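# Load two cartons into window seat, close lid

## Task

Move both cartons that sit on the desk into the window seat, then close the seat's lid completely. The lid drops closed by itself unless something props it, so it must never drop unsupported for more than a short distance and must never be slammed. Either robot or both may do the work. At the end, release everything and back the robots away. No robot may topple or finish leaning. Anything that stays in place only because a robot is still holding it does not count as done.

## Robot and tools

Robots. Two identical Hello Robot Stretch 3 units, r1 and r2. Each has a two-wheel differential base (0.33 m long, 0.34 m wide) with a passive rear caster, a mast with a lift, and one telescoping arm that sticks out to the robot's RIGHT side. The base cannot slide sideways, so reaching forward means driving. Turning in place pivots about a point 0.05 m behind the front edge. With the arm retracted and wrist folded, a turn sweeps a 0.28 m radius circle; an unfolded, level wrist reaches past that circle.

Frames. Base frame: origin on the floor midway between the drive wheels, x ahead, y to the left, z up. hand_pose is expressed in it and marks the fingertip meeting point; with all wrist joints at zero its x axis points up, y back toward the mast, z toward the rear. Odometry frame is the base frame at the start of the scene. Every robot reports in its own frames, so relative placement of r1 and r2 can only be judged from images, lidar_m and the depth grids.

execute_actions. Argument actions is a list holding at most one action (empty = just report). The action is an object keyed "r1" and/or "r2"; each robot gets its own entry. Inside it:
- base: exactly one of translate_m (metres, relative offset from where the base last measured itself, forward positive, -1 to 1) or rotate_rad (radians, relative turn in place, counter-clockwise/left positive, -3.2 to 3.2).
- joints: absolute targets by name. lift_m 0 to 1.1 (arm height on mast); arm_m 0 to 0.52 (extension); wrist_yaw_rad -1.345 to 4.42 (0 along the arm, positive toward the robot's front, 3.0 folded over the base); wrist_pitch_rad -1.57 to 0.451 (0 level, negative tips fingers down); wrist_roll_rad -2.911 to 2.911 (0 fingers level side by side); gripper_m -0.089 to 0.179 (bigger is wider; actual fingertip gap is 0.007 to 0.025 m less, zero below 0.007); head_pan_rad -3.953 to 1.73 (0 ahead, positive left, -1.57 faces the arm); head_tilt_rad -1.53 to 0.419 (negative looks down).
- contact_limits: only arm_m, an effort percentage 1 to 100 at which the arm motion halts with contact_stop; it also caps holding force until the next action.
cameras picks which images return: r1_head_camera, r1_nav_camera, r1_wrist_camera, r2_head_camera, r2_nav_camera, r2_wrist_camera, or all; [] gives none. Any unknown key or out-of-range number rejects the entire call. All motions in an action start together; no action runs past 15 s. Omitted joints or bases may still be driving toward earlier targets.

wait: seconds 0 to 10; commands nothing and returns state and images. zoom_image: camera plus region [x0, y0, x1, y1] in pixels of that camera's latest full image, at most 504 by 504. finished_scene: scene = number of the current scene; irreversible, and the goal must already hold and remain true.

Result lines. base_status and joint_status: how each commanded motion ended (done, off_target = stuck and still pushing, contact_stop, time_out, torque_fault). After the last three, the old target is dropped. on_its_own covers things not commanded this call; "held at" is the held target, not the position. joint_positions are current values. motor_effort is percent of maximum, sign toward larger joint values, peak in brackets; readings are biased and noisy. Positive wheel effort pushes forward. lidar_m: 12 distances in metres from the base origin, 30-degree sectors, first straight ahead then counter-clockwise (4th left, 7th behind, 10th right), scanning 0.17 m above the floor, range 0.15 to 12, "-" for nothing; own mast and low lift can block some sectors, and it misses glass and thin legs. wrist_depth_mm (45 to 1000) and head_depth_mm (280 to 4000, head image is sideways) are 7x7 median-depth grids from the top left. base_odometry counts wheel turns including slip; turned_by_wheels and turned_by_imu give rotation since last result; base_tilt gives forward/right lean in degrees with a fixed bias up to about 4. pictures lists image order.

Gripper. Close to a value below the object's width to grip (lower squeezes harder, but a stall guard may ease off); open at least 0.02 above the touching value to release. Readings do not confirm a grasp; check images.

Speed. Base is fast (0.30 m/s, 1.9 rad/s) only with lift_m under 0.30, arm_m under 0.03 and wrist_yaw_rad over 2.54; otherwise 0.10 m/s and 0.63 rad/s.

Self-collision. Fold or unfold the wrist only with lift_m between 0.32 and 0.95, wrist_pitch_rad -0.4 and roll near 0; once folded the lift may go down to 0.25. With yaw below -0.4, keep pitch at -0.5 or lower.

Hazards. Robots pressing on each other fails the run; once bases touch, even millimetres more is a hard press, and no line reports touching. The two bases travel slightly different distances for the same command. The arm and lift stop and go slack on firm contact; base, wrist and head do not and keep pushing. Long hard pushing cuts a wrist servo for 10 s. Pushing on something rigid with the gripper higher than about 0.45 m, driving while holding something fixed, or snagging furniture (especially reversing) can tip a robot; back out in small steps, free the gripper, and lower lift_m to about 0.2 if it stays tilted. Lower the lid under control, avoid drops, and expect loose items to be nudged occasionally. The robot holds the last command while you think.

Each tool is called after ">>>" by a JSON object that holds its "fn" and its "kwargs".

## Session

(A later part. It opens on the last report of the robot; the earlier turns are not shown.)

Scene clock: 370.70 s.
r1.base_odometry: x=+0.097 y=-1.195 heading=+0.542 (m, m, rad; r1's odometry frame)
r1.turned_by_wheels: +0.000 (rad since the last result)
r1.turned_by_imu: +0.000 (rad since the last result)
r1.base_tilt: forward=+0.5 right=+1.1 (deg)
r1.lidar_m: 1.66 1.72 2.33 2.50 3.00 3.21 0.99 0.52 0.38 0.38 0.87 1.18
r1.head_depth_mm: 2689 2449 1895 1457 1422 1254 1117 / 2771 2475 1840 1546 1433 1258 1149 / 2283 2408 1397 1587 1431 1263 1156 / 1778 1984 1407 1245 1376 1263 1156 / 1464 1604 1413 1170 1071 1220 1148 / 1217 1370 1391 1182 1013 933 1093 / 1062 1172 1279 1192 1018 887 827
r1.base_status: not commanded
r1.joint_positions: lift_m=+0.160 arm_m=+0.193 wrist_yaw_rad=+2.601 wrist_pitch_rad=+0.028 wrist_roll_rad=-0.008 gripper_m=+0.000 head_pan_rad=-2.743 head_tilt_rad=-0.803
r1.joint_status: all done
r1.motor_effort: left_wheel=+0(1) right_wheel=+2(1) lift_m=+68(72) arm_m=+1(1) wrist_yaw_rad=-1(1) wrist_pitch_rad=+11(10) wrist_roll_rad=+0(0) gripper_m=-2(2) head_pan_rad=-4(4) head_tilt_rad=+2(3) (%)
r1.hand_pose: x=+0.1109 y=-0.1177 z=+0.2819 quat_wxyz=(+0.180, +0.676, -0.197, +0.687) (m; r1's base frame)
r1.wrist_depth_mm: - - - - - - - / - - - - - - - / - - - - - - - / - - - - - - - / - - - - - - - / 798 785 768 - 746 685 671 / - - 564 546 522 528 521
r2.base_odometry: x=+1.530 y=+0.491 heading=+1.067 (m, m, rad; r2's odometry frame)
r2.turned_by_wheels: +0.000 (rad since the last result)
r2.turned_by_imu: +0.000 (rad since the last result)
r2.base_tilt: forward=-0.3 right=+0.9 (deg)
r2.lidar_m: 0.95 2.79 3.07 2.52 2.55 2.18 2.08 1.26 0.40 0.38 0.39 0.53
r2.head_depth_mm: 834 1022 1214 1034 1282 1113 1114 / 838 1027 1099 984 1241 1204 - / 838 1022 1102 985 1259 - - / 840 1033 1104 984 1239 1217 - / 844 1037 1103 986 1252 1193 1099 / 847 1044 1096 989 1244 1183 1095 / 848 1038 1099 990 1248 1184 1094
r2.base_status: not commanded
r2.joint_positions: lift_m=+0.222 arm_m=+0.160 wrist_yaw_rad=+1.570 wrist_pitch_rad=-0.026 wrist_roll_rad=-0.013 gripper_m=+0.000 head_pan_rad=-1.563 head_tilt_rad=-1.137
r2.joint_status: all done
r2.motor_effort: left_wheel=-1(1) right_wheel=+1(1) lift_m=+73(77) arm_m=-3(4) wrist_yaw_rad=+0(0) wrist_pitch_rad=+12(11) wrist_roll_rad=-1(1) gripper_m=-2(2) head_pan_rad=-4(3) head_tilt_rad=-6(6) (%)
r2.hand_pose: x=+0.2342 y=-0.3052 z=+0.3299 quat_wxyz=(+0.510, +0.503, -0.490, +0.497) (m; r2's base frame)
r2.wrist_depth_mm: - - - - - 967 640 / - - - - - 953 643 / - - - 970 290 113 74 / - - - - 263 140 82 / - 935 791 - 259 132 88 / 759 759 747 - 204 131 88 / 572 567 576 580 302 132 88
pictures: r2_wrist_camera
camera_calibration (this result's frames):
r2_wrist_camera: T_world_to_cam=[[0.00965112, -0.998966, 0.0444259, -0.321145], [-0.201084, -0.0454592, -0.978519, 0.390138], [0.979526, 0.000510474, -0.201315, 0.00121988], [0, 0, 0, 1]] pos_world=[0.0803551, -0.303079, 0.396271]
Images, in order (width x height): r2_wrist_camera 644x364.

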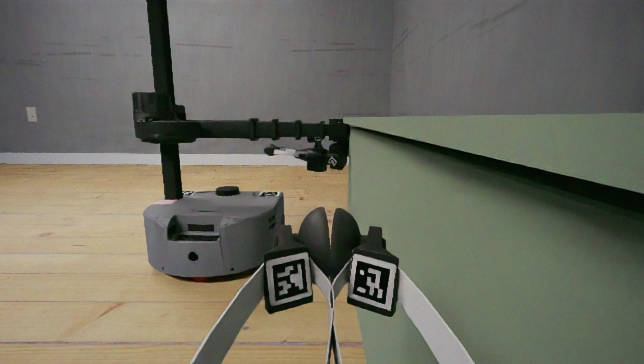

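>>> {"fn": "execute_actions", "kwargs": {"actions": [{"r1":{"joints":{"lift_m":0.206}},"r2":{"joints":{"lift_m":0.268}}}], "cameras": ["r2_wrist_camera","r1_head_camera"]}}

>>> {"fn": "execute_actions", "kwargs": {"actions": [{"r1":{"joints":{"arm_m":0.21}},"r2":{"joints":{"arm_m":0.177}}}], "cameras": ["r2_wrist_camera","r2_head_camera"]}}

Scene clock: 385.50 s.
r1.base_odometry: x=+0.097 y=-1.195 heading=+0.542 (m, m, rad; r1's odometry frame)
r1.turned_by_wheels: +0.000 (rad since the last result)
r1.turned_by_imu: +0.000 (rad since the last result)
r1.base_tilt: forward=+0.5 right=+1.2 (deg)
r1.lidar_m: 1.66 1.72 2.33 2.49 3.01 3.19 0.99 0.52 0.38 0.38 0.87 1.18
r1.head_depth_mm: 2662 2478 1856 1454 1430 1247 1128 / 2782 2472 1776 1557 1436 1254 1150 / 2286 2397 1332 1595 1438 1253 1154 / 1774 1966 1351 1210 1383 1260 1152 / 1479 1607 1386 1129 1053 1224 1143 / 1217 1373 1394 1152 968 935 1089 / 1063 1175 1279 1176 984 853 891
r1.base_status: not commanded
r1.joint_positions: lift_m=+0.205 arm_m=+0.193 wrist_yaw_rad=+2.601 wrist_pitch_rad=+0.028 wrist_roll_rad=-0.008 gripper_m=+0.000 head_pan_rad=-2.743 head_tilt_rad=-0.803
r1.joint_status: all done
r1.motor_effort: left_wheel=+0(0) right_wheel=+1(2) lift_m=+69(72) arm_m=+0(1) wrist_yaw_rad=-2(1) wrist_pitch_rad=+10(11) wrist_roll_rad=+0(0) gripper_m=-2(4) head_pan_rad=-4(4) head_tilt_rad=+2(2) (%)
r1.hand_pose: x=+0.1109 y=-0.1177 z=+0.3269 quat_wxyz=(+0.180, +0.676, -0.197, +0.687) (m; r1's base frame)
r1.wrist_depth_mm: - - - - - - - / - - - - - - - / - - - - - - - / - - - - - - - / - - - - - - - / 892 875 864 - 853 771 763 / 660 691 636 622 603 604 575
r2.base_odometry: x=+1.530 y=+0.491 heading=+1.067 (m, m, rad; r2's odometry frame)
r2.turned_by_wheels: +0.000 (rad since the last result)
r2.turned_by_imu: +0.000 (rad since the last result)
r2.base_tilt: forward=-0.4 right=+0.9 (deg)
r2.lidar_m: 0.95 2.78 3.08 2.53 2.55 2.17 2.07 1.26 0.40 0.38 0.39 0.52
r2.head_depth_mm: 831 1021 1206 963 1274 1118 1122 / 836 1024 1083 946 1248 1196 - / 838 1026 1089 943 1263 - - / 839 1035 1083 942 1265 1220 - / 843 1030 1089 964 1252 1188 1101 / 847 1040 1084 960 1253 1189 1094 / 848 1043 1087 958 1249 1191 1097
r2.base_status: not commanded
r2.joint_positions: lift_m=+0.267 arm_m=+0.160 wrist_yaw_rad=+1.571 wrist_pitch_rad=-0.026 wrist_roll_rad=-0.013 gripper_m=+0.000 head_pan_rad=-1.563 head_tilt_rad=-1.137
r2.joint_status: all done
r2.motor_effort: left_wheel=-1(1) right_wheel=+0(1) lift_m=+73(76) arm_m=-2(2) wrist_yaw_rad=+0(1) wrist_pitch_rad=+11(11) wrist_roll_rad=-1(0) gripper_m=-2(2) head_pan_rad=-4(4) head_tilt_rad=-7(7) (%)
r2.hand_pose: x=+0.2342 y=-0.3051 z=+0.3749 quat_wxyz=(+0.510, +0.503, -0.490, +0.497) (m; r2's base frame)
r2.wrist_depth_mm: - - - - - 946 648 / - - - - - 972 636 / - - - 978 861 117 76 / - - - - 864 874 567 / - - 808 - 261 811 619 / 848 783 764 - 203 141 591 / 647 634 644 638 302 132 102
pictures: r1_head_camera (sideways: a quarter turn clockwise sets it upright), r2_wrist_camera
camera_calibration (this result's frames):
r1_head_camera: T_world_to_cam=[[0.688503, 0.308992, -0.656115, 0.873239], [0.420849, -0.907015, 0.0144723, -0.0193013], [-0.590635, -0.28609, -0.754522, 0.949969], [0, 0, 0, 1]] pos_world=[-0.0320202, -0.015554, 1.29]
r2_wrist_camera: T_world_to_cam=[[0.0100074, -0.998963, 0.044426, -0.323109], [-0.201068, -0.0455311, -0.978519, 0.434175], [0.979526, 0.000859824, -0.201315, 0.0103904], [0, 0, 0, 1]] pos_world=[0.0803544, -0.303014, 0.441294]
Images, in order (width x height): r1_head_camera 896x504, r2_wrist_camera 644x364.

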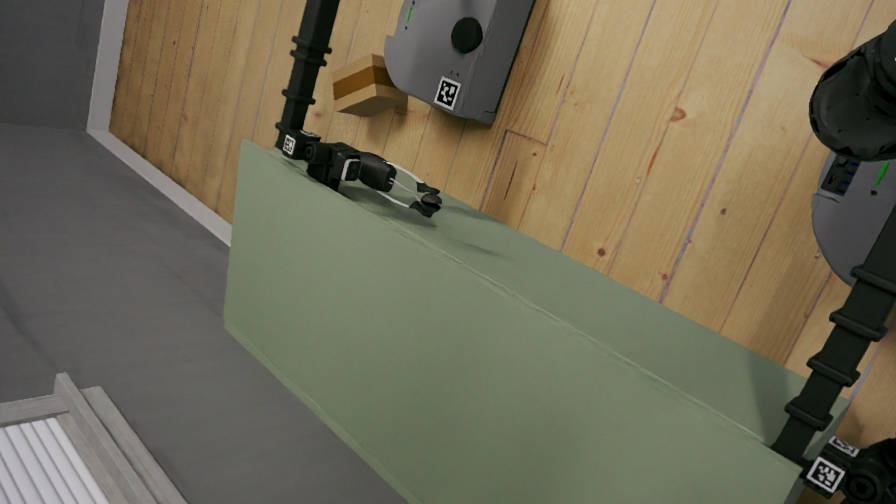

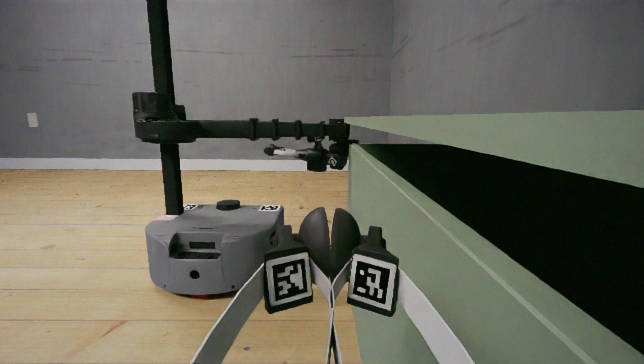

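Scene clock: 386.53 s.
r1.base_odometry: x=+0.097 y=-1.195 heading=+0.542 (m, m, rad; r1's odometry frame)
r1.turned_by_wheels: +0.000 (rad since the last result)
r1.turned_by_imu: +0.000 (rad since the last result)
r1.base_tilt: forward=+0.7 right=+1.1 (deg)
r1.lidar_m: 1.66 1.71 2.33 2.50 3.02 3.20 0.99 0.52 0.38 0.38 0.87 1.18
r1.head_depth_mm: 2683 2460 1881 1453 1425 1250 1130 / 2764 2448 1843 1555 1429 1253 1149 / 2290 2415 1333 1599 1434 1256 1155 / 1798 1959 1353 1206 1389 1263 1160 / 1475 1598 1379 1126 1058 1218 1141 / 1217 1368 1392 1153 968 932 1091 / 1066 1174 1280 1179 984 850 931
r1.base_status: not commanded
r1.joint_positions: lift_m=+0.205 arm_m=+0.209 wrist_yaw_rad=+2.601 wrist_pitch_rad=+0.028 wrist_roll_rad=-0.008 gripper_m=+0.000 head_pan_rad=-2.743 head_tilt_rad=-0.803
r1.joint_status: all done
r1.motor_effort: left_wheel=-2(2) right_wheel=+4(4) lift_m=+68(70) arm_m=+10(12) wrist_yaw_rad=-1(1) wrist_pitch_rad=+10(10) wrist_roll_rad=+0(0) gripper_m=-2(2) head_pan_rad=-3(4) head_tilt_rad=+2(3) (%)
r1.hand_pose: x=+0.1109 y=-0.1338 z=+0.3269 quat_wxyz=(+0.180, +0.676, -0.197, +0.687) (m; r1's base frame)
r1.wrist_depth_mm: - - - - - - - / - - - - - - - / - - - - - - - / - - - - - - - / - - - - - - - / 897 873 866 - 857 788 766 / 679 689 635 630 607 599 570
r2.base_odometry: x=+1.530 y=+0.491 heading=+1.067 (m, m, rad; r2's odometry frame)
r2.turned_by_wheels: +0.000 (rad since the last result)
r2.turned_by_imu: -0.001 (rad since the last result)
r2.base_tilt: forward=-0.3 right=+0.9 (deg)
r2.lidar_m: 0.95 2.79 3.07 2.53 2.55 2.18 2.08 1.27 0.40 0.38 0.39 0.53
r2.head_depth_mm: 837 1021 1208 962 1278 1118 1121 / 836 1019 1085 944 1237 1198 - / 839 1034 1085 938 1263 - - / 840 1032 1084 961 1266 1215 - / 846 1037 1084 956 1256 1194 1095 / 847 1040 1079 958 1251 1193 1098 / 848 1043 1081 960 1243 1190 1099
r2.base_status: not commanded
r2.joint_positions: lift_m=+0.267 arm_m=+0.166 wrist_yaw_rad=+1.573 wrist_pitch_rad=-0.026 wrist_roll_rad=-0.013 gripper_m=+0.000 head_pan_rad=-1.563 head_tilt_rad=-1.138
r2.joint_status: arm_m contact_stop (moved +0.006 of +0.017)
r2.on_its_own: arm_m is slack since a contact_stop, until your next command for it (your +0.177 is given up)
r2.motor_effort: left_wheel=+1(5) right_wheel=-3(6) lift_m=+65(72) arm_m=-1(48) wrist_yaw_rad=-3(4) wrist_pitch_rad=+11(11) wrist_roll_rad=-1(1) gripper_m=-3(2) head_pan_rad=-3(4) head_tilt_rad=-6(6) (%)
r2.hand_pose: x=+0.2342 y=-0.3107 z=+0.3752 quat_wxyz=(+0.509, +0.504, -0.489, +0.498) (m; r2's base frame)
r2.wrist_depth_mm: - - - - - 935 645 / - - - - - 960 630 / - - - 969 830 106 67 / - - - - 873 856 534 / - - 801 - 243 869 604 / 854 796 746 - 189 142 610 / 642 645 647 642 278 122 107
pictures: r2_head_camera (sideways: a quarter turn clockwise sets it upright), r2_wrist_camera
camera_calibration (this result's frames):
r2_head_camera: T_world_to_cam=[[-0.045214, 0.883673, -0.465916, 0.620652], [0.99858, 0.0531359, 0.003874, -0.00973945], [0.0281803, -0.46508, -0.88482, 1.11309], [0, 0, 0, 1]] pos_world=[0.00642071, -0.0302615, 1.27409]
r2_wrist_camera: T_world_to_cam=[[0.0124325, -0.998936, 0.0444175, -0.329262], [-0.200957, -0.0460107, -0.978519, 0.434008], [0.979521, 0.00323943, -0.201315, 0.0111904], [0, 0, 0, 1]] pos_world=[0.0803492, -0.308979, 0.441563]
Images, in order (width x height): r2_head_camera 896x504, r2_wrist_camera 644x364.

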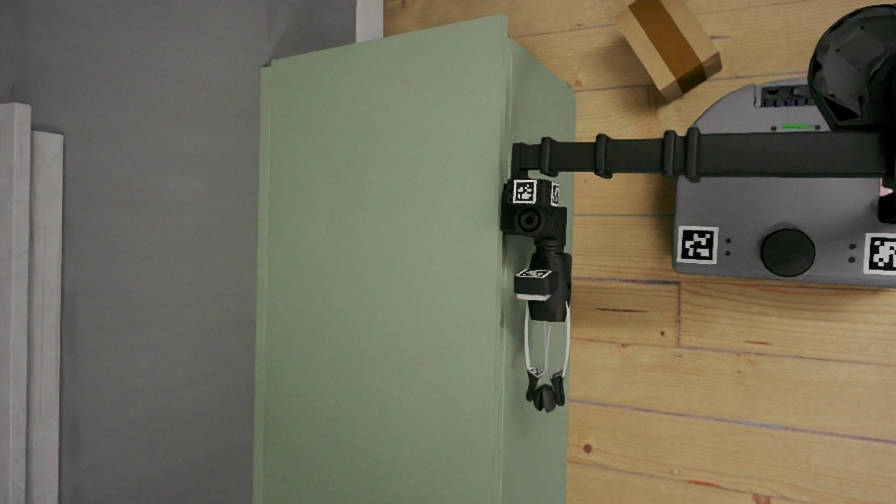

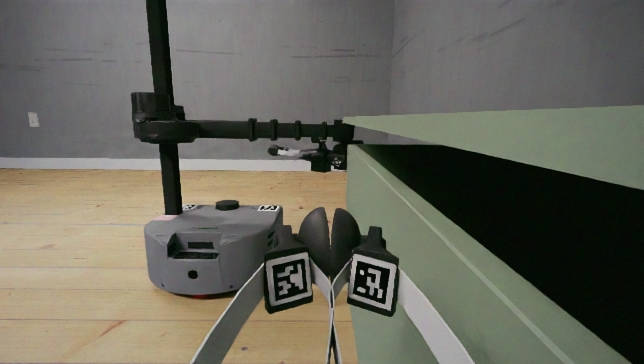

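>>> {"fn": "execute_actions", "kwargs": {"actions": [{"r1":{"joints":{"lift_m":0.226}},"r2":{"joints":{"lift_m":0.2895,"arm_m":0.165}}}], "cameras": []}}

>>> {"fn": "execute_actions", "kwargs": {"actions": [{"r2":{"joints":{"arm_m":0.177,"lift_m":0.288},"contact_limits":{"arm_m":28}}}], "cameras": ["r2_wrist_camera"]}}

Scene clock: 394.87 s.
r1.base_odometry: x=+0.097 y=-1.195 heading=+0.542 (m, m, rad; r1's odometry frame)
r1.turned_by_wheels: +0.000 (rad since the last result)
r1.turned_by_imu: +0.000 (rad since the last result)
r1.base_tilt: forward=+0.6 right=+1.0 (deg)
r1.lidar_m: 1.66 1.72 2.33 2.51 3.02 3.21 0.99 0.52 0.38 0.38 0.87 1.17
r1.head_depth_mm: 2685 2467 1883 1454 1427 1248 1128 / 2797 2480 1837 1554 1433 1251 1156 / 2288 2423 1341 1600 1432 1260 1161 / 1776 1939 1335 1207 1392 1268 1160 / 1468 1602 1376 1116 1059 1224 1146 / 1221 1367 1392 1146 964 936 1092 / 1064 1173 1274 1176 982 838 1075
r1.base_status: not commanded
r1.joint_positions: lift_m=+0.213 arm_m=+0.210 wrist_yaw_rad=+2.601 wrist_pitch_rad=+0.029 wrist_roll_rad=-0.008 gripper_m=+0.000 head_pan_rad=-2.743 head_tilt_rad=-0.803
r1.joint_status: lift_m contact_stop (moved +0.008 of +0.021)
r1.on_its_own: lift_m is slack since a contact_stop, until your next command for it (your +0.226 is given up)
r1.motor_effort: left_wheel=+0(2) right_wheel=+1(4) lift_m=+45(81) arm_m=+4(10) wrist_yaw_rad=+0(1) wrist_pitch_rad=+10(10) wrist_roll_rad=+0(0) gripper_m=-2(3) head_pan_rad=-3(4) head_tilt_rad=+2(3) (%)
r1.hand_pose: x=+0.1109 y=-0.1344 z=+0.3353 quat_wxyz=(+0.180, +0.676, -0.198, +0.687) (m; r1's base frame)
r1.wrist_depth_mm: - - - - - - - / - - - - - - - / - - - - - - - / - - - - - - - / - - - - - - - / 909 900 876 - 855 804 774 / 683 710 646 623 613 610 590
r2.base_odometry: x=+1.530 y=+0.491 heading=+1.067 (m, m, rad; r2's odometry frame)
r2.turned_by_wheels: +0.000 (rad since the last result)
r2.turned_by_imu: +0.000 (rad since the last result)
r2.base_tilt: forward=-0.3 right=+0.9 (deg)
r2.lidar_m: 0.95 2.79 3.07 2.52 2.55 2.17 2.08 1.26 0.40 0.38 0.39 0.53
r2.head_depth_mm: 833 1019 1215 951 1283 1122 1124 / 839 1022 1082 949 1244 1201 - / 836 1033 1081 953 1263 - - / 842 1031 1081 951 1261 1214 - / 846 1033 1075 950 1257 1189 1096 / 848 1037 1079 952 1251 1191 1097 / 849 1047 1079 946 1245 1189 1097
r2.base_status: not commanded
r2.joint_positions: lift_m=+0.277 arm_m=+0.165 wrist_yaw_rad=+1.571 wrist_pitch_rad=-0.025 wrist_roll_rad=-0.013 gripper_m=+0.000 head_pan_rad=-1.563 head_tilt_rad=-1.138
r2.joint_status: lift_m contact_stop (moved +0.010 of +0.022); the others done
r2.on_its_own: lift_m is slack since a contact_stop, until your next command for it (your +0.289 is given up)
r2.motor_effort: left_wheel=+0(1) right_wheel=-1(3) lift_m=+41(88) arm_m=-2(7) wrist_yaw_rad=-1(3) wrist_pitch_rad=+11(12) wrist_roll_rad=+0(0) gripper_m=-3(2) head_pan_rad=-3(2) head_tilt_rad=-6(6) (%)
r2.hand_pose: x=+0.2342 y=-0.3100 z=+0.3857 quat_wxyz=(+0.510, +0.503, -0.490, +0.497) (m; r2's base frame)
r2.wrist_depth_mm: - - - - - 962 645 / - - - - - 951 636 / - - - - 860 110 69 / - - - - 881 854 555 / - - 816 - 284 893 612 / 844 816 753 - 191 162 613 / 656 654 662 664 284 127 553
pictures: none
No camera images: the call's "cameras" was empty. Leave "cameras" out to get every camera's image.

not run: a stop came earlier in this reply.

>>> {"fn": "execute_actions", "kwargs": {"actions": [], "cameras": []}}

Scene clock: 400.63 s.
r1.base_odometry: x=+0.097 y=-1.195 heading=+0.542 (m, m, rad; r1's odometry frame)
r1.turned_by_wheels: +0.000 (rad since the last result)
r1.turned_by_imu: +0.000 (rad since the last result)
r1.base_tilt: forward=+0.6 right=+1.0 (deg)
r1.lidar_m: 1.66 1.71 2.33 2.50 3.00 3.21 0.98 0.52 0.38 0.38 0.87 1.18
r1.head_depth_mm: 2678 2455 1882 1453 1425 1253 1126 / 2785 2477 1841 1555 1435 1251 1157 / 2282 2431 1343 1603 1435 1256 1152 / 1787 1984 1356 1214 1384 1260 1159 / 1469 1603 1389 1132 1056 1220 1142 / 1215 1367 1393 1155 973 935 1089 / 1066 1176 1276 1180 993 856 910
r1.base_status: not commanded
r1.joint_positions: lift_m=+0.198 arm_m=+0.210 wrist_yaw_rad=+2.601 wrist_pitch_rad=+0.029 wrist_roll_rad=-0.008 gripper_m=+0.000 head_pan_rad=-2.743 head_tilt_rad=-0.803
r1.joint_status: lift_m contact_stop (moved +0.008 of +0.021)
r1.on_its_own: lift_m is slack since a contact_stop, until your next command for it (your +0.226 is given up)
r1.motor_effort: left_wheel=-1(2) right_wheel=+2(4) lift_m=+45(81) arm_m=+4(10) wrist_yaw_rad=-1(1) wrist_pitch_rad=+10(10) wrist_roll_rad=+0(0) gripper_m=-2(3) head_pan_rad=-3(4) head_tilt_rad=+3(3) (%)
r1.hand_pose: x=+0.1109 y=-0.1344 z=+0.3203 quat_wxyz=(+0.180, +0.676, -0.198, +0.687) (m; r1's base frame)
r1.wrist_depth_mm: - - - - - - - / - - - - - - - / - - - - - - - / - - - - - - - / - - - - - - - / 901 884 871 - 831 772 750 / 666 707 614 611 596 586 568
r2.base_odometry: x=+1.530 y=+0.491 heading=+1.067 (m, m, rad; r2's odometry frame)
r2.turned_by_wheels: +0.000 (rad since the last result)
r2.turned_by_imu: +0.000 (rad since the last result)
r2.base_tilt: forward=-0.3 right=+0.9 (deg)
r2.lidar_m: 0.96 2.78 3.08 2.52 2.56 2.18 2.08 1.26 0.40 0.38 0.39 0.53
r2.head_depth_mm: 834 1021 1212 981 1280 1121 1126 / 837 1026 1087 948 1259 1203 - / 841 1026 1088 949 1261 - - / 844 1036 1089 952 1263 1212 - / 844 1035 1086 963 1257 1186 1100 / 849 1041 1083 966 1248 1187 1098 / 846 1042 1093 967 1249 1187 1097
r2.base_status: not commanded
r2.joint_positions: lift_m=+0.262 arm_m=+0.165 wrist_yaw_rad=+1.569 wrist_pitch_rad=-0.025 wrist_roll_rad=-0.013 gripper_m=+0.000 head_pan_rad=-1.563 head_tilt_rad=-1.138
r2.joint_status: lift_m contact_stop (moved +0.010 of +0.022); the others done
r2.on_its_own: lift_m is slack since a contact_stop, until your next command for it (your +0.289 is given up)
r2.motor_effort: left_wheel=+0(1) right_wheel=+0(3) lift_m=+42(88) arm_m=+2(7) wrist_yaw_rad=+2(3) wrist_pitch_rad=+11(12) wrist_roll_rad=+0(0) gripper_m=-3(2) head_pan_rad=-2(2) head_tilt_rad=-6(6) (%)
r2.hand_pose: x=+0.2342 y=-0.3103 z=+0.3703 quat_wxyz=(+0.510, +0.502, -0.490, +0.497) (m; r2's base frame)
r2.wrist_depth_mm: - - - - - 955 632 / - - - - - 949 631 / - - - 999 849 107 67 / - - - - 851 863 525 / - - 805 - 243 811 609 / 822 777 764 - 191 133 581 / 637 639 632 644 280 123 96
pictures: none
No camera images: the call's "cameras" was empty. Leave "cameras" out to get every camera's image.

>>> {"fn": "execute_actions", "kwargs": {"actions": [{"r1":{"joints":{"lift_m":0.21}},"r2":{"joints":{"lift_m":0.274}}}], "cameras": []}}

Scene clock: 409.80 s.
r1.base_odometry: x=+0.097 y=-1.195 heading=+0.542 (m, m, rad; r1's odometry frame)
r1.turned_by_wheels: +0.000 (rad since the last result)
r1.turned_by_imu: +0.000 (rad since the last result)
r1.base_tilt: forward=+0.7 right=+1.3 (deg)
r1.lidar_m: 1.66 1.72 2.33 2.51 3.01 3.19 0.99 0.52 0.38 0.38 0.87 1.17
r1.head_depth_mm: 2691 2459 1878 1450 1426 1253 1127 / 2771 2465 1776 1553 1434 1258 1155 / 2279 2417 1352 1597 1430 1261 1156 / 1792 1980 1342 1219 1377 1265 1161 / 1475 1610 1384 1119 1053 1220 1151 / 1215 1371 1387 1149 968 935 1093 / 1063 1173 1275 1174 984 844 1011
r1.base_status: not commanded
r1.joint_positions: lift_m=+0.209 arm_m=+0.210 wrist_yaw_rad=+2.601 wrist_pitch_rad=+0.029 wrist_roll_rad=-0.008 gripper_m=+0.000 head_pan_rad=-2.743 head_tilt_rad=-0.803
r1.joint_status: all done
r1.motor_effort: left_wheel=+0(1) right_wheel=+1(2) lift_m=+67(72) arm_m=+2(4) wrist_yaw_rad=+0(0) wrist_pitch_rad=+10(10) wrist_roll_rad=+0(0) gripper_m=-1(2) head_pan_rad=-4(3) head_tilt_rad=+2(2) (%)
r1.hand_pose: x=+0.1109 y=-0.1345 z=+0.3311 quat_wxyz=(+0.180, +0.676, -0.198, +0.687) (m; r1's base frame)
r1.wrist_depth_mm: - - - - - - - / - - - - - - - / - - - - - - - / - - - - - - - / - - - - - - - / 901 906 870 - 864 785 762 / 676 709 643 628 608 598 576
r2.base_odometry: x=+1.530 y=+0.491 heading=+1.067 (m, m, rad; r2's odometry frame)
r2.turned_by_wheels: +0.000 (rad since the last result)
r2.turned_by_imu: +0.000 (rad since the last result)
r2.base_tilt: forward=-0.3 right=+0.9 (deg)
r2.lidar_m: 0.95 2.78 3.07 2.52 2.55 2.17 2.08 1.26 0.40 0.38 0.39 0.53
r2.head_depth_mm: 833 1021 1213 955 1277 1116 1121 / 838 1023 1083 934 1247 1195 - / 839 1029 1082 953 1266 - - / 840 1031 1086 956 1263 1219 - / 847 1036 1083 952 1254 1187 1100 / 849 1039 1077 952 1258 1187 1097 / 849 1044 1081 959 1240 1186 1097
r2.base_status: not commanded
r2.joint_positions: lift_m=+0.273 arm_m=+0.165 wrist_yaw_rad=+1.570 wrist_pitch_rad=-0.025 wrist_roll_rad=-0.013 gripper_m=+0.000 head_pan_rad=-1.563 head_tilt_rad=-1.138
r2.joint_status: all done
r2.motor_effort: left_wheel=+0(1) right_wheel=+0(0) lift_m=+75(78) arm_m=+2(3) wrist_yaw_rad=+1(2) wrist_pitch_rad=+11(11) wrist_roll_rad=+0(1) gripper_m=-3(2) head_pan_rad=-3(3) head_tilt_rad=-6(6) (%)
r2.hand_pose: x=+0.2342 y=-0.3101 z=+0.3810 quat_wxyz=(+0.510, +0.503, -0.490, +0.497) (m; r2's base frame)
r2.wrist_depth_mm: - - - - - 933 638 / - - - - - 938 640 / - - - 984 868 109 68 / - - - - 866 844 537 / - - 807 - 251 847 609 / 865 804 761 - 189 156 614 / 652 668 640 655 281 123 544
pictures: none
No camera images: the call's "cameras" was empty. Leave "cameras" out to get every camera's image.

>>> {"fn": "execute_actions", "kwargs": {"actions": [{"r2":{"joints":{"arm_m":0.177,"lift_m":0.2725},"contact_limits":{"arm_m":28}}}], "cameras": []}}

Scene clock: 420.43 s.
r1.base_odometry: x=+0.097 y=-1.195 heading=+0.542 (m, m, rad; r1's odometry frame)
r1.turned_by_wheels: +0.000 (rad since the last result)
r1.turned_by_imu: +0.000 (rad since the last result)
r1.base_tilt: forward=+0.7 right=+1.1 (deg)
r1.lidar_m: 1.66 1.72 2.34 2.51 3.00 3.19 0.99 0.52 0.38 0.38 0.87 1.17
r1.head_depth_mm: 2675 2450 1869 1449 1423 1244 1133 / 2783 2486 1775 1555 1427 1259 1155 / 2263 2424 1337 1601 1437 1257 1154 / 1794 1974 1343 1214 1391 1261 1161 / 1467 1600 1380 1126 1060 1221 1148 / 1220 1368 1390 1147 964 935 1086 / 1064 1178 1283 1175 984 845 1011
r1.base_status: not commanded
r1.joint_positions: lift_m=+0.209 arm_m=+0.210 wrist_yaw_rad=+2.601 wrist_pitch_rad=+0.029 wrist_roll_rad=-0.008 gripper_m=+0.000 head_pan_rad=-2.743 head_tilt_rad=-0.803
r1.joint_status: not commanded
r1.motor_effort: left_wheel=+0(0) right_wheel=+1(2) lift_m=+65(67) arm_m=+3(2) wrist_yaw_rad=-1(2) wrist_pitch_rad=+9(10) wrist_roll_rad=+0(0) gripper_m=-1(4) head_pan_rad=-4(3) head_tilt_rad=+2(2) (%)
r1.hand_pose: x=+0.1109 y=-0.1345 z=+0.3312 quat_wxyz=(+0.180, +0.676, -0.198, +0.687) (m; r1's base frame)
r1.wrist_depth_mm: - - - - - - - / - - - - - - - / - - - - - - - / - - - - - - - / - - - - - - - / 905 877 875 - 892 797 790 / 679 680 645 633 605 602 585
r2.base_odometry: x=+1.530 y=+0.491 heading=+1.067 (m, m, rad; r2's odometry frame)
r2.turned_by_wheels: +0.000 (rad since the last result)
r2.turned_by_imu: +0.000 (rad since the last result)
r2.base_tilt: forward=-0.3 right=+0.9 (deg)
r2.lidar_m: 0.95 2.79 3.07 2.53 2.55 2.17 2.08 1.26 0.40 0.38 0.39 0.53
r2.head_depth_mm: 833 1022 1219 953 1286 1114 1123 / 838 1027 1081 937 1244 1193 - / 841 1028 1078 956 1268 - - / 839 1031 1080 951 1268 1217 - / 845 1034 1084 954 1257 1180 1097 / 844 1037 1082 956 1245 1187 1097 / 850 1039 1077 953 1245 1184 1097
r2.base_status: not commanded
r2.joint_positions: lift_m=+0.272 arm_m=+0.167 wrist_yaw_rad=+1.570 wrist_pitch_rad=-0.025 wrist_roll_rad=-0.013 gripper_m=+0.000 head_pan_rad=-1.563 head_tilt_rad=-1.138
r2.joint_status: arm_m contact_stop (moved +0.002 of +0.012); the others done
r2.on_its_own: arm_m is slack since a contact_stop, until your next command for it (your +0.177 is given up)
r2.motor_effort: left_wheel=-1(4) right_wheel=+3(9) lift_m=+39(69) arm_m=-1(33) wrist_yaw_rad=+1(3) wrist_pitch_rad=+11(11) wrist_roll_rad=-1(0) gripper_m=-3(3) head_pan_rad=-3(3) head_tilt_rad=-6(6) (%)
r2.contact_limits: arm_m 28 (drawing in: default 31, maximum 50; extending or still: default 41, maximum 67)
r2.hand_pose: x=+0.2342 y=-0.3120 z=+0.3807 quat_wxyz=(+0.510, +0.503, -0.490, +0.497) (m; r2's base frame)
r2.wrist_depth_mm: - - - - - 955 632 / - - - - - 952 637 / - - - 971 861 105 66 / - - - - 874 874 535 / - - 790 - 251 847 606 / 869 807 766 - 186 154 617 / 651 661 651 659 276 120 541
pictures: none
No camera images: the call's "cameras" was empty. Leave "cameras" out to get every camera's image.

>>> {"fn": "execute_actions", "kwargs": {"actions": [{"r2":{"joints":{"arm_m":0.164,"lift_m":0.2739}}}], "cameras": []}}

>>> {"fn": "execute_actions", "kwargs": {"actions": [{"r1":{"joints":{"arm_m":0.214,"lift_m":0.2336}},"r2":{"joints":{"arm_m":0.1682,"lift_m":0.2983}}}], "cameras": []}}

>>> {"fn": "execute_actions", "kwargs": {"actions": [{"r1":{"joints":{"arm_m":0.2189,"lift_m":0.2557}},"r2":{"joints":{"arm_m":0.1733,"lift_m":0.3211}}}], "cameras": ["r2_wrist_camera"]}}

Scene clock: 452.83 s.
r1.base_odometry: x=+0.097 y=-1.195 heading=+0.542 (m, m, rad; r1's odometry frame)
r1.turned_by_wheels: +0.000 (rad since the last result)
r1.turned_by_imu: +0.000 (rad since the last result)
r1.base_tilt: forward=+0.6 right=+1.1 (deg)
r1.lidar_m: 1.66 1.72 2.32 2.51 3.00 3.21 0.99 0.52 0.38 0.38 0.87 1.17
r1.head_depth_mm: 2704 2467 1869 1454 1425 1247 1132 / 2777 2484 1773 1562 1433 1257 1150 / 2284 2406 1350 1599 1437 1254 1158 / 1788 1966 1342 1208 1383 1260 1156 / 1473 1604 1378 1126 1056 1222 1142 / 1215 1368 1383 1146 962 937 1092 / 1065 1175 1275 1175 984 843 1012
r1.base_status: not commanded
r1.joint_positions: lift_m=+0.209 arm_m=+0.210 wrist_yaw_rad=+2.601 wrist_pitch_rad=+0.029 wrist_roll_rad=-0.008 gripper_m=+0.000 head_pan_rad=-2.743 head_tilt_rad=-0.803
r1.joint_status: not commanded
r1.motor_effort: left_wheel=+0(0) right_wheel=+2(1) lift_m=+65(65) arm_m=+3(3) wrist_yaw_rad=-1(1) wrist_pitch_rad=+10(10) wrist_roll_rad=+0(0) gripper_m=-1(3) head_pan_rad=-3(4) head_tilt_rad=+2(2) (%)
r1.hand_pose: x=+0.1109 y=-0.1345 z=+0.3312 quat_wxyz=(+0.180, +0.676, -0.198, +0.687) (m; r1's base frame)
r1.wrist_depth_mm: - - - - - - - / - - - - - - - / - - - - - - - / - - - - - - - / - - - - - - - / 922 915 882 - 896 769 750 / 674 696 637 626 607 602 599
r2.base_odometry: x=+1.530 y=+0.491 heading=+1.067 (m, m, rad; r2's odometry frame)
r2.turned_by_wheels: +0.000 (rad since the last result)
r2.turned_by_imu: +0.000 (rad since the last result)
r2.base_tilt: forward=-0.3 right=+0.9 (deg)
r2.lidar_m: 0.96 2.79 3.07 2.52 2.55 2.18 2.07 1.26 0.40 0.38 0.39 0.53
r2.head_depth_mm: 834 1018 1219 958 1283 1119 1124 / 835 1025 1085 937 1245 1199 - / 840 1032 1079 957 1267 - - / 844 1038 1076 954 1261 1215 - / 840 1036 1085 954 1252 1190 1096 / 847 1041 1082 954 1258 1188 1097 / 850 1044 1076 953 1248 1187 1101
r2.base_status: not commanded
r2.joint_positions: lift_m=+0.273 arm_m=+0.164 wrist_yaw_rad=+1.570 wrist_pitch_rad=-0.025 wrist_roll_rad=-0.013 gripper_m=+0.000 head_pan_rad=-1.563 head_tilt_rad=-1.138
r2.joint_status: all done
r2.motor_effort: left_wheel=-1(1) right_wheel=+2(3) lift_m=+74(73) arm_m=-7(7) wrist_yaw_rad=+0(1) wrist_pitch_rad=+11(11) wrist_roll_rad=+0(1) gripper_m=-2(2) head_pan_rad=-3(4) head_tilt_rad=-6(6) (%)
r2.hand_pose: x=+0.2342 y=-0.3096 z=+0.3809 quat_wxyz=(+0.510, +0.503, -0.490, +0.497) (m; r2's base frame)
r2.wrist_depth_mm: - - - - - 976 630 / - - - - - 933 635 / - - - 989 848 110 69 / - - - - 877 869 536 / - - 803 - 253 863 612 / 856 808 756 - 191 152 617 / 645 650 648 649 280 123 531
pictures: none
No camera images: the call's "cameras" was empty. Leave "cameras" out to get every camera's image.

Scene clock: 453.80 s.
r1.base_odometry: x=+0.097 y=-1.195 heading=+0.542 (m, m, rad; r1's odometry frame)
r1.turned_by_wheels: +0.000 (rad since the last result)
r1.turned_by_imu: +0.000 (rad since the last result)
r1.base_tilt: forward=+0.6 right=+1.0 (deg)
r1.lidar_m: 1.66 1.72 2.33 2.51 3.01 3.20 0.99 0.52 0.38 0.38 0.87 1.18
r1.head_depth_mm: 2692 2455 1869 1458 1432 1245 1132 / 2782 2485 1771 1556 1431 1260 1162 / 2288 2418 1307 1613 1431 1260 1157 / 1786 1909 1318 1228 1383 1262 1158 / 1467 1600 1367 1098 1075 1221 1147 / 1213 1363 1386 1128 947 946 1087 / 1065 1172 1284 1165 965 826 1083
r1.base_status: not commanded
r1.joint_positions: lift_m=+0.233 arm_m=+0.214 wrist_yaw_rad=+2.601 wrist_pitch_rad=+0.029 wrist_roll_rad=-0.008 gripper_m=+0.000 head_pan_rad=-2.743 head_tilt_rad=-0.803
r1.joint_status: all done
r1.motor_effort: left_wheel=+0(1) right_wheel=+2(3) lift_m=+69(73) arm_m=+3(6) wrist_yaw_rad=-1(1) wrist_pitch_rad=+9(10) wrist_roll_rad=+0(0) gripper_m=-2(1) head_pan_rad=-4(3) head_tilt_rad=+2(2) (%)
r1.hand_pose: x=+0.1109 y=-0.1384 z=+0.3546 quat_wxyz=(+0.180, +0.676, -0.198, +0.687) (m; r1's base frame)
r1.wrist_depth_mm: - - - - - - - / - - - - - - - / - - - - - - - / - - - - - - - / - - - - - - - / - 930 916 - 930 857 813 / 728 699 675 672 657 649 624
r2.base_odometry: x=+1.530 y=+0.491 heading=+1.067 (m, m, rad; r2's odometry frame)
r2.turned_by_wheels: +0.000 (rad since the last result)
r2.turned_by_imu: +0.000 (rad since the last result)
r2.base_tilt: forward=-0.3 right=+0.9 (deg)
r2.lidar_m: 0.96 2.79 3.06 2.52 2.55 2.18 2.08 1.26 0.40 0.38 0.39 0.52
r2.head_depth_mm: 835 1022 1212 952 1281 1121 1125 / 838 1024 1072 933 1248 1188 - / 838 1027 1076 919 1266 - - / 845 1035 1072 932 1267 1212 - / 843 1037 1073 928 1267 1186 1096 / 848 1038 1064 929 1262 1187 1094 / 847 1045 1068 931 1241 1184 1104
r2.base_status: not commanded
r2.joint_positions: lift_m=+0.297 arm_m=+0.168 wrist_yaw_rad=+1.570 wrist_pitch_rad=-0.025 wrist_roll_rad=-0.013 gripper_m=+0.000 head_pan_rad=-1.563 head_tilt_rad=-1.138
r2.joint_status: all done
r2.motor_effort: left_wheel=-1(1) right_wheel=+0(1) lift_m=+74(75) arm_m=+2(11) wrist_yaw_rad=+1(1) wrist_pitch_rad=+11(11) wrist_roll_rad=-1(1) gripper_m=-2(2) head_pan_rad=-4(3) head_tilt_rad=-6(6) (%)
r2.hand_pose: x=+0.2342 y=-0.3133 z=+0.4053 quat_wxyz=(+0.510, +0.503, -0.490, +0.497) (m; r2's base frame)
r2.wrist_depth_mm: - - - - - 947 641 / - - - - - 940 635 / - - - - - 102 69 / - - - - 856 860 553 / - - 858 - 397 895 612 / 896 808 759 - 203 797 607 / 680 688 690 699 269 159 569
pictures: none
No camera images: the call's "cameras" was empty. Leave "cameras" out to get every camera's image.

Scene clock: 454.77 s.
r1.base_odometry: x=+0.097 y=-1.195 heading=+0.542 (m, m, rad; r1's odometry frame)
r1.turned_by_wheels: +0.000 (rad since the last result)
r1.turned_by_imu: +0.000 (rad since the last result)
r1.base_tilt: forward=+0.5 right=+1.1 (deg)
r1.lidar_m: 1.66 1.72 2.33 2.51 3.00 3.21 0.99 0.52 0.38 0.38 0.87 1.18
r1.head_depth_mm: 2709 2463 1877 1454 1430 1241 1126 / 2776 2480 1819 1555 1425 1256 1162 / 2279 2389 1317 1617 1442 1260 1155 / 1792 1903 1288 1286 1379 1258 1156 / 1471 1602 1348 1080 1112 1220 1143 / 1212 1367 1390 1109 924 966 1093 / 1060 1173 1280 1158 939 815 1090
r1.base_status: not commanded
r1.joint_positions: lift_m=+0.255 arm_m=+0.218 wrist_yaw_rad=+2.601 wrist_pitch_rad=+0.029 wrist_roll_rad=-0.008 gripper_m=+0.000 head_pan_rad=-2.743 head_tilt_rad=-0.803
r1.joint_status: all done
r1.motor_effort: left_wheel=+0(1) right_wheel=+2(3) lift_m=+69(73) arm_m=+4(8) wrist_yaw_rad=-1(1) wrist_pitch_rad=+9(10) wrist_roll_rad=+0(0) gripper_m=-2(2) head_pan_rad=-4(4) head_tilt_rad=+2(2) (%)
r1.hand_pose: x=+0.1109 y=-0.1433 z=+0.3767 quat_wxyz=(+0.180, +0.676, -0.198, +0.687) (m; r1's base frame)
r1.wrist_depth_mm: - - - - - - - / - - - - - - - / - - - - - - - / - - - - - - - / - - - - - - - / - - - - 945 872 862 / 756 734 724 688 677 674 653
r2.base_odometry: x=+1.530 y=+0.491 heading=+1.067 (m, m, rad; r2's odometry frame)
r2.turned_by_wheels: +0.000 (rad since the last result)
r2.turned_by_imu: +0.000 (rad since the last result)
r2.base_tilt: forward=-0.3 right=+0.9 (deg)
r2.lidar_m: 0.95 2.78 3.07 2.52 2.54 2.18 2.08 1.26 0.40 0.38 0.39 0.53
r2.head_depth_mm: 836 1016 1212 907 1272 1116 1124 / 836 1020 1060 906 1244 1190 - / 841 1027 1063 903 1262 - - / 840 1033 1060 925 1259 1215 - / 844 1036 1057 922 1262 1190 1099 / 846 1039 1054 926 1259 1184 1098 / 850 1045 1061 924 1249 1185 1098
r2.base_status: not commanded
r2.joint_positions: lift_m=+0.320 arm_m=+0.173 wrist_yaw_rad=+1.570 wrist_pitch_rad=-0.025 wrist_roll_rad=-0.013 gripper_m=+0.000 head_pan_rad=-1.563 head_tilt_rad=-1.138
r2.joint_status: all done
r2.motor_effort: left_wheel=-1(1) right_wheel=+0(2) lift_m=+74(75) arm_m=+3(16) wrist_yaw_rad=+1(2) wrist_pitch_rad=+11(11) wrist_roll_rad=-1(0) gripper_m=-2(2) head_pan_rad=-3(5) head_tilt_rad=-6(7) (%)
r2.hand_pose: x=+0.2342 y=-0.3183 z=+0.4281 quat_wxyz=(+0.510, +0.503, -0.490, +0.497) (m; r2's base frame)
r2.wrist_depth_mm: - - - - - 952 626 / - - - - - 956 621 / - - - - - 102 68 / - - - - 873 886 173 / - - 929 - 885 883 610 / 937 845 771 - 785 787 602 / 722 724 723 686 249 633 573
pictures: r2_wrist_camera
camera_calibration (this result's frames):
r2_wrist_camera: T_world_to_cam=[[0.00903888, -0.998972, 0.0444234, -0.338438], [-0.200541, -0.0453336, -0.978636, 0.485641], [0.979644, -0.0000629244, -0.200744, 0.0205325], [0, 0, 0, 1]] pos_world=[0.0803354, -0.316073, 0.494422]
Images, in order (width x height): r2_wrist_camera 644x364.

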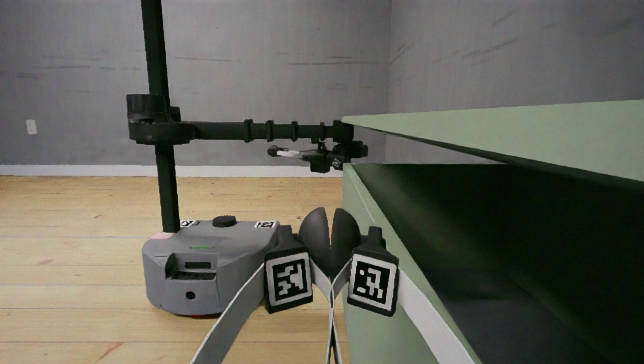

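>>> {"fn": "execute_actions", "kwargs": {"actions": [{"r1":{"joints":{"arm_m":0.2272,"lift_m":0.2848}},"r2":{"joints":{"arm_m":0.1819,"lift_m":0.3511}}}], "cameras": []}}

>>> {"fn": "execute_actions", "kwargs": {"actions": [{"r1":{"joints":{"arm_m":0.2375,"lift_m":0.3132}},"r2":{"joints":{"arm_m":0.1925,"lift_m":0.3804}}}], "cameras": []}}

>>> {"fn": "execute_actions", "kwargs": {"actions": [{"r1":{"joints":{"arm_m":0.2532,"lift_m":0.3476}},"r2":{"joints":{"arm_m":0.2087,"lift_m":0.4159}}}], "cameras": ["r2_wrist_camera","r1_head_camera"]}}

Scene clock: 469.17 s.
r1.base_odometry: x=+0.097 y=-1.195 heading=+0.542 (m, m, rad; r1's odometry frame)
r1.turned_by_wheels: +0.000 (rad since the last result)
r1.turned_by_imu: +0.000 (rad since the last result)
r1.base_tilt: forward=+0.6 right=+1.1 (deg)
r1.lidar_m: 1.66 1.72 2.33 2.51 2.99 3.21 0.99 0.52 0.38 0.38 0.86 1.18
r1.head_depth_mm: 2688 2463 1876 1453 1432 1254 1140 / 2790 2463 1892 1552 1431 1253 - / 2292 2372 1276 1611 1440 1259 1156 / 1792 1921 1259 1324 1389 1262 1163 / 1469 1599 1313 1062 1142 1221 1160 / 1213 1372 1392 1077 908 990 1094 / 1063 1173 1275 1138 910 803 1091
r1.base_status: not commanded
r1.joint_positions: lift_m=+0.284 arm_m=+0.227 wrist_yaw_rad=+2.601 wrist_pitch_rad=+0.029 wrist_roll_rad=-0.008 gripper_m=+0.000 head_pan_rad=-2.743 head_tilt_rad=-0.803
r1.joint_status: all done
r1.motor_effort: left_wheel=-1(2) right_wheel=+2(4) lift_m=+70(71) arm_m=+5(9) wrist_yaw_rad=-1(0) wrist_pitch_rad=+10(10) wrist_roll_rad=+0(0) gripper_m=-3(1) head_pan_rad=-4(4) head_tilt_rad=+3(2) (%)
r1.hand_pose: x=+0.1109 y=-0.1515 z=+0.4058 quat_wxyz=(+0.180, +0.676, -0.198, +0.687) (m; r1's base frame)
r1.wrist_depth_mm: - - - - - - - / - - - - - - - / - - - - - - - / - - - - - - - / - - - - - - - / - - - - - 947 901 / 836 778 765 738 732 720 691
r2.base_odometry: x=+1.530 y=+0.491 heading=+1.067 (m, m, rad; r2's odometry frame)
r2.turned_by_wheels: +0.000 (rad since the last result)
r2.turned_by_imu: +0.000 (rad since the last result)
r2.base_tilt: forward=-0.3 right=+0.9 (deg)
r2.lidar_m: 0.95 2.79 3.07 2.53 2.55 2.18 2.08 1.26 0.40 0.38 0.39 0.53
r2.head_depth_mm: 834 1024 1167 895 1281 1119 1121 / 834 1027 1050 892 1246 1189 - / 841 1025 1040 866 1247 - - / 840 1035 1044 877 1262 1220 - / 845 1035 1035 918 1263 1191 1095 / 847 1038 1041 918 1246 1190 1097 / 849 1044 1035 915 1247 1192 1093
r2.base_status: not commanded
r2.joint_positions: lift_m=+0.350 arm_m=+0.182 wrist_yaw_rad=+1.571 wrist_pitch_rad=-0.025 wrist_roll_rad=-0.013 gripper_m=+0.000 head_pan_rad=-1.563 head_tilt_rad=-1.138
r2.joint_status: all done
r2.motor_effort: left_wheel=-1(2) right_wheel=+0(5) lift_m=+73(73) arm_m=+5(28) wrist_yaw_rad=+0(3) wrist_pitch_rad=+11(11) wrist_roll_rad=+0(0) gripper_m=-2(2) head_pan_rad=-4(3) head_tilt_rad=-6(6) (%)
r2.hand_pose: x=+0.2342 y=-0.3266 z=+0.4582 quat_wxyz=(+0.510, +0.503, -0.490, +0.497) (m; r2's base frame)
r2.wrist_depth_mm: - - - - - 933 615 / - - - - - 910 616 / - 874 - - 280 101 68 / - - - - 876 827 103 / - - - - 914 899 597 / 994 908 790 - 935 838 598 / 769 756 771 737 258 684 590
pictures: none
No camera images: the call's "cameras" was empty. Leave "cameras" out to get every camera's image.

Scene clock: 470.20 s.
r1.base_odometry: x=+0.097 y=-1.195 heading=+0.542 (m, m, rad; r1's odometry frame)
r1.turned_by_wheels: +0.000 (rad since the last result)
r1.turned_by_imu: +0.000 (rad since the last result)
r1.base_tilt: forward=+0.6 right=+1.1 (deg)
r1.lidar_m: 1.66 1.72 2.33 2.51 3.00 3.20 0.99 0.52 0.38 0.38 0.86 1.18
r1.head_depth_mm: 2679 2465 1928 1458 1428 1251 1146 / 2768 2483 1989 1554 1433 1253 - / 2284 2357 1341 1609 1442 1262 1160 / 1775 1873 1232 1364 1381 1265 1159 / 1467 1607 1282 1050 1171 1219 1158 / 1219 1363 1378 1036 929 999 1093 / 1065 1173 1272 1120 875 1172 1106
r1.base_status: not commanded
r1.joint_positions: lift_m=+0.312 arm_m=+0.237 wrist_yaw_rad=+2.601 wrist_pitch_rad=+0.029 wrist_roll_rad=-0.008 gripper_m=+0.000 head_pan_rad=-2.743 head_tilt_rad=-0.803
r1.joint_status: all done
r1.motor_effort: left_wheel=-1(1) right_wheel=+3(4) lift_m=+70(72) arm_m=+5(8) wrist_yaw_rad=+0(3) wrist_pitch_rad=+10(10) wrist_roll_rad=+0(0) gripper_m=-2(3) head_pan_rad=-4(4) head_tilt_rad=+2(2) (%)
r1.hand_pose: x=+0.1109 y=-0.1617 z=+0.4342 quat_wxyz=(+0.180, +0.676, -0.198, +0.687) (m; r1's base frame)
r1.wrist_depth_mm: - - - - - - - / - - - - - - - / - - - - - - - / - - - - - - - / - - - - - - - / - - - - - - - / 860 825 788 803 773 759 730
r2.base_odometry: x=+1.530 y=+0.491 heading=+1.067 (m, m, rad; r2's odometry frame)
r2.turned_by_wheels: +0.000 (rad since the last result)
r2.turned_by_imu: +0.000 (rad since the last result)
r2.base_tilt: forward=-0.4 right=+0.9 (deg)
r2.lidar_m: 0.95 2.79 3.06 2.52 2.56 2.17 2.08 1.26 0.40 0.38 0.39 0.53
r2.head_depth_mm: 835 1023 1172 883 1282 1118 1120 / 837 1023 1022 882 1254 1177 - / 841 1024 1023 849 1258 - - / 843 1028 1021 853 1258 1221 - / 846 1036 1020 863 1250 1186 1098 / 850 1041 1017 877 1247 1186 1094 / 850 1042 1017 975 1247 1185 1098
r2.base_status: not commanded
r2.joint_positions: lift_m=+0.379 arm_m=+0.192 wrist_yaw_rad=+1.571 wrist_pitch_rad=-0.025 wrist_roll_rad=-0.013 gripper_m=+0.000 head_pan_rad=-1.563 head_tilt_rad=-1.138
r2.joint_status: all done
r2.motor_effort: left_wheel=-1(2) right_wheel=-1(4) lift_m=+70(75) arm_m=+10(32) wrist_yaw_rad=-1(1) wrist_pitch_rad=+11(11) wrist_roll_rad=+0(0) gripper_m=-2(3) head_pan_rad=-3(3) head_tilt_rad=-6(6) (%)
r2.hand_pose: x=+0.2342 y=-0.3367 z=+0.4876 quat_wxyz=(+0.510, +0.503, -0.490, +0.497) (m; r2's base frame)
r2.wrist_depth_mm: - - - - - 939 604 / - - - - - 915 578 / - 840 - - 284 103 68 / - - - - - 407 94 / - - - - 903 873 590 / - 946 789 - 920 840 581 / 818 794 787 799 666 733 586
pictures: none
No camera images: the call's "cameras" was empty. Leave "cameras" out to get every camera's image.

Scene clock: 471.33 s.
r1.base_odometry: x=+0.097 y=-1.195 heading=+0.542 (m, m, rad; r1's odometry frame)
r1.turned_by_wheels: +0.000 (rad since the last result)
r1.turned_by_imu: +0.000 (rad since the last result)
r1.base_tilt: forward=+0.5 right=+1.2 (deg)
r1.lidar_m: 1.66 1.72 2.33 2.50 3.01 3.18 0.99 0.52 0.38 0.38 0.87 1.17
r1.head_depth_mm: 2658 2458 1993 1451 1426 1256 1149 / 2770 2469 1985 1555 1437 1259 - / 2269 1472 1440 1606 1440 1257 1156 / 1772 1835 1230 1376 1385 1259 1159 / 1466 1606 1216 1494 1167 1221 1160 / 1217 1369 1373 979 1354 998 1089 / 1063 1176 1273 1079 832 1208 1098
r1.base_status: not commanded
r1.joint_positions: lift_m=+0.347 arm_m=+0.253 wrist_yaw_rad=+2.601 wrist_pitch_rad=+0.029 wrist_roll_rad=-0.008 gripper_m=+0.000 head_pan_rad=-2.743 head_tilt_rad=-0.803
r1.joint_status: all done
r1.motor_effort: left_wheel=-1(2) right_wheel=+3(4) lift_m=+69(71) arm_m=+6(12) wrist_yaw_rad=+0(0) wrist_pitch_rad=+10(10) wrist_roll_rad=+0(0) gripper_m=-3(2) head_pan_rad=-3(4) head_tilt_rad=+2(2) (%)
r1.hand_pose: x=+0.1109 y=-0.1774 z=+0.4687 quat_wxyz=(+0.180, +0.676, -0.198, +0.687) (m; r1's base frame)
r1.wrist_depth_mm: - - - - - - - / - - - - - - - / - - - - - - - / - - - - - - - / - - - - - - - / - - - - - - - / 900 893 857 854 813 806 800
r2.base_odometry: x=+1.530 y=+0.491 heading=+1.067 (m, m, rad; r2's odometry frame)
r2.turned_by_wheels: +0.000 (rad since the last result)
r2.turned_by_imu: +0.000 (rad since the last result)
r2.base_tilt: forward=-0.3 right=+0.9 (deg)
r2.lidar_m: 0.96 2.79 3.09 2.53 2.55 2.17 2.08 1.27 0.40 0.38 0.39 0.52
r2.head_depth_mm: 835 1016 1106 996 1280 1118 1122 / 837 1026 990 1145 1256 1178 - / 840 1028 989 820 1245 - - / 841 1036 983 823 1251 1224 - / 848 1039 985 1308 1246 1190 1098 / 843 1038 986 969 1247 1187 1099 / 853 1045 979 1315 1247 1193 1100
r2.base_status: not commanded
r2.joint_positions: lift_m=+0.415 arm_m=+0.208 wrist_yaw_rad=+1.571 wrist_pitch_rad=-0.024 wrist_roll_rad=-0.014 gripper_m=+0.000 head_pan_rad=-1.563 head_tilt_rad=-1.138
r2.joint_status: all done
r2.on_its_own: arm_m is at rest, and its effort (+17) is outside its rest range (-14 to +14)
r2.motor_effort: left_wheel=-1(3) right_wheel=-2(2) lift_m=+66(73) arm_m=+17(36) wrist_yaw_rad=-1(1) wrist_pitch_rad=+11(11) wrist_roll_rad=+0(0) gripper_m=-3(2) head_pan_rad=-3(3) head_tilt_rad=-6(6) (%)
r2.hand_pose: x=+0.2342 y=-0.3524 z=+0.5234 quat_wxyz=(+0.510, +0.503, -0.490, +0.497) (m; r2's base frame)
r2.wrist_depth_mm: - - - - - 897 592 / - - - - - 884 560 / - 900 - - 240 103 67 / - - - - - 226 90 / - - - - 912 841 264 / - 938 846 - 925 831 562 / 838 830 786 839 777 740 569
pictures: r1_head_camera (sideways: a quarter turn clockwise sets it upright), r2_wrist_camera
camera_calibration (this result's frames):
r1_head_camera: T_world_to_cam=[[0.688427, 0.308796, -0.656287, 0.873464], [0.42067, -0.907098, 0.0144642, -0.0192896], [-0.59085, -0.286038, -0.754373, 0.949776], [0, 0, 0, 1]] pos_world=[-0.0320258, -0.0155474, 1.29001]
r2_wrist_camera: T_world_to_cam=[[0.0104463, -0.998956, 0.0444731, -0.377109], [-0.199847, -0.045664, -0.978763, 0.577087], [0.979772, 0.00133667, -0.200115, 0.0397631], [0, 0, 0, 1]] pos_world=[0.0803095, -0.350416, 0.589559]
Images, in order (width x height): r1_head_camera 896x504, r2_wrist_camera 644x364.

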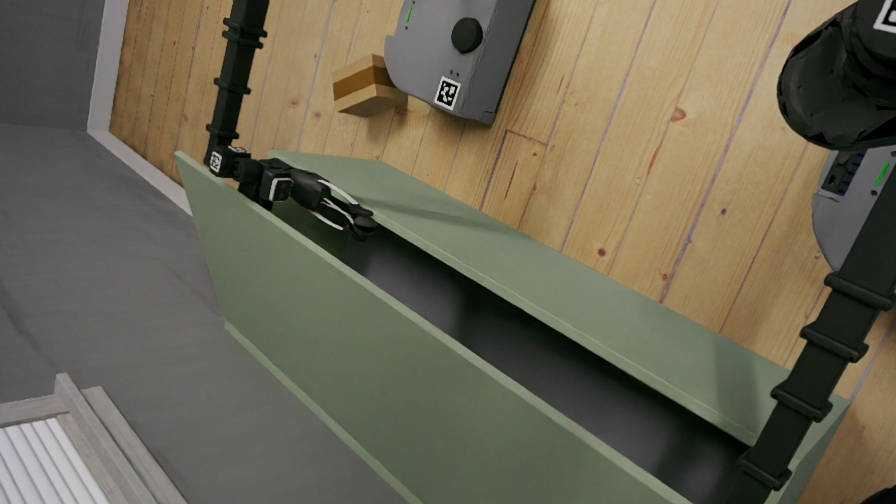

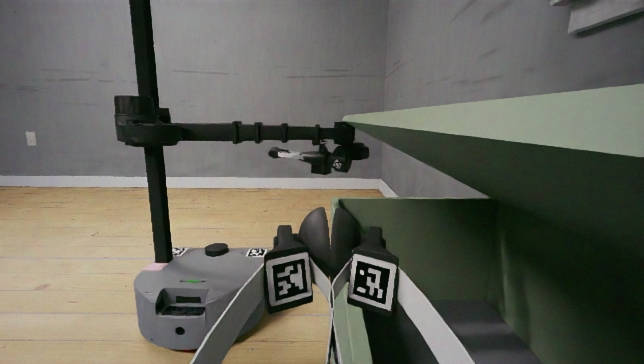

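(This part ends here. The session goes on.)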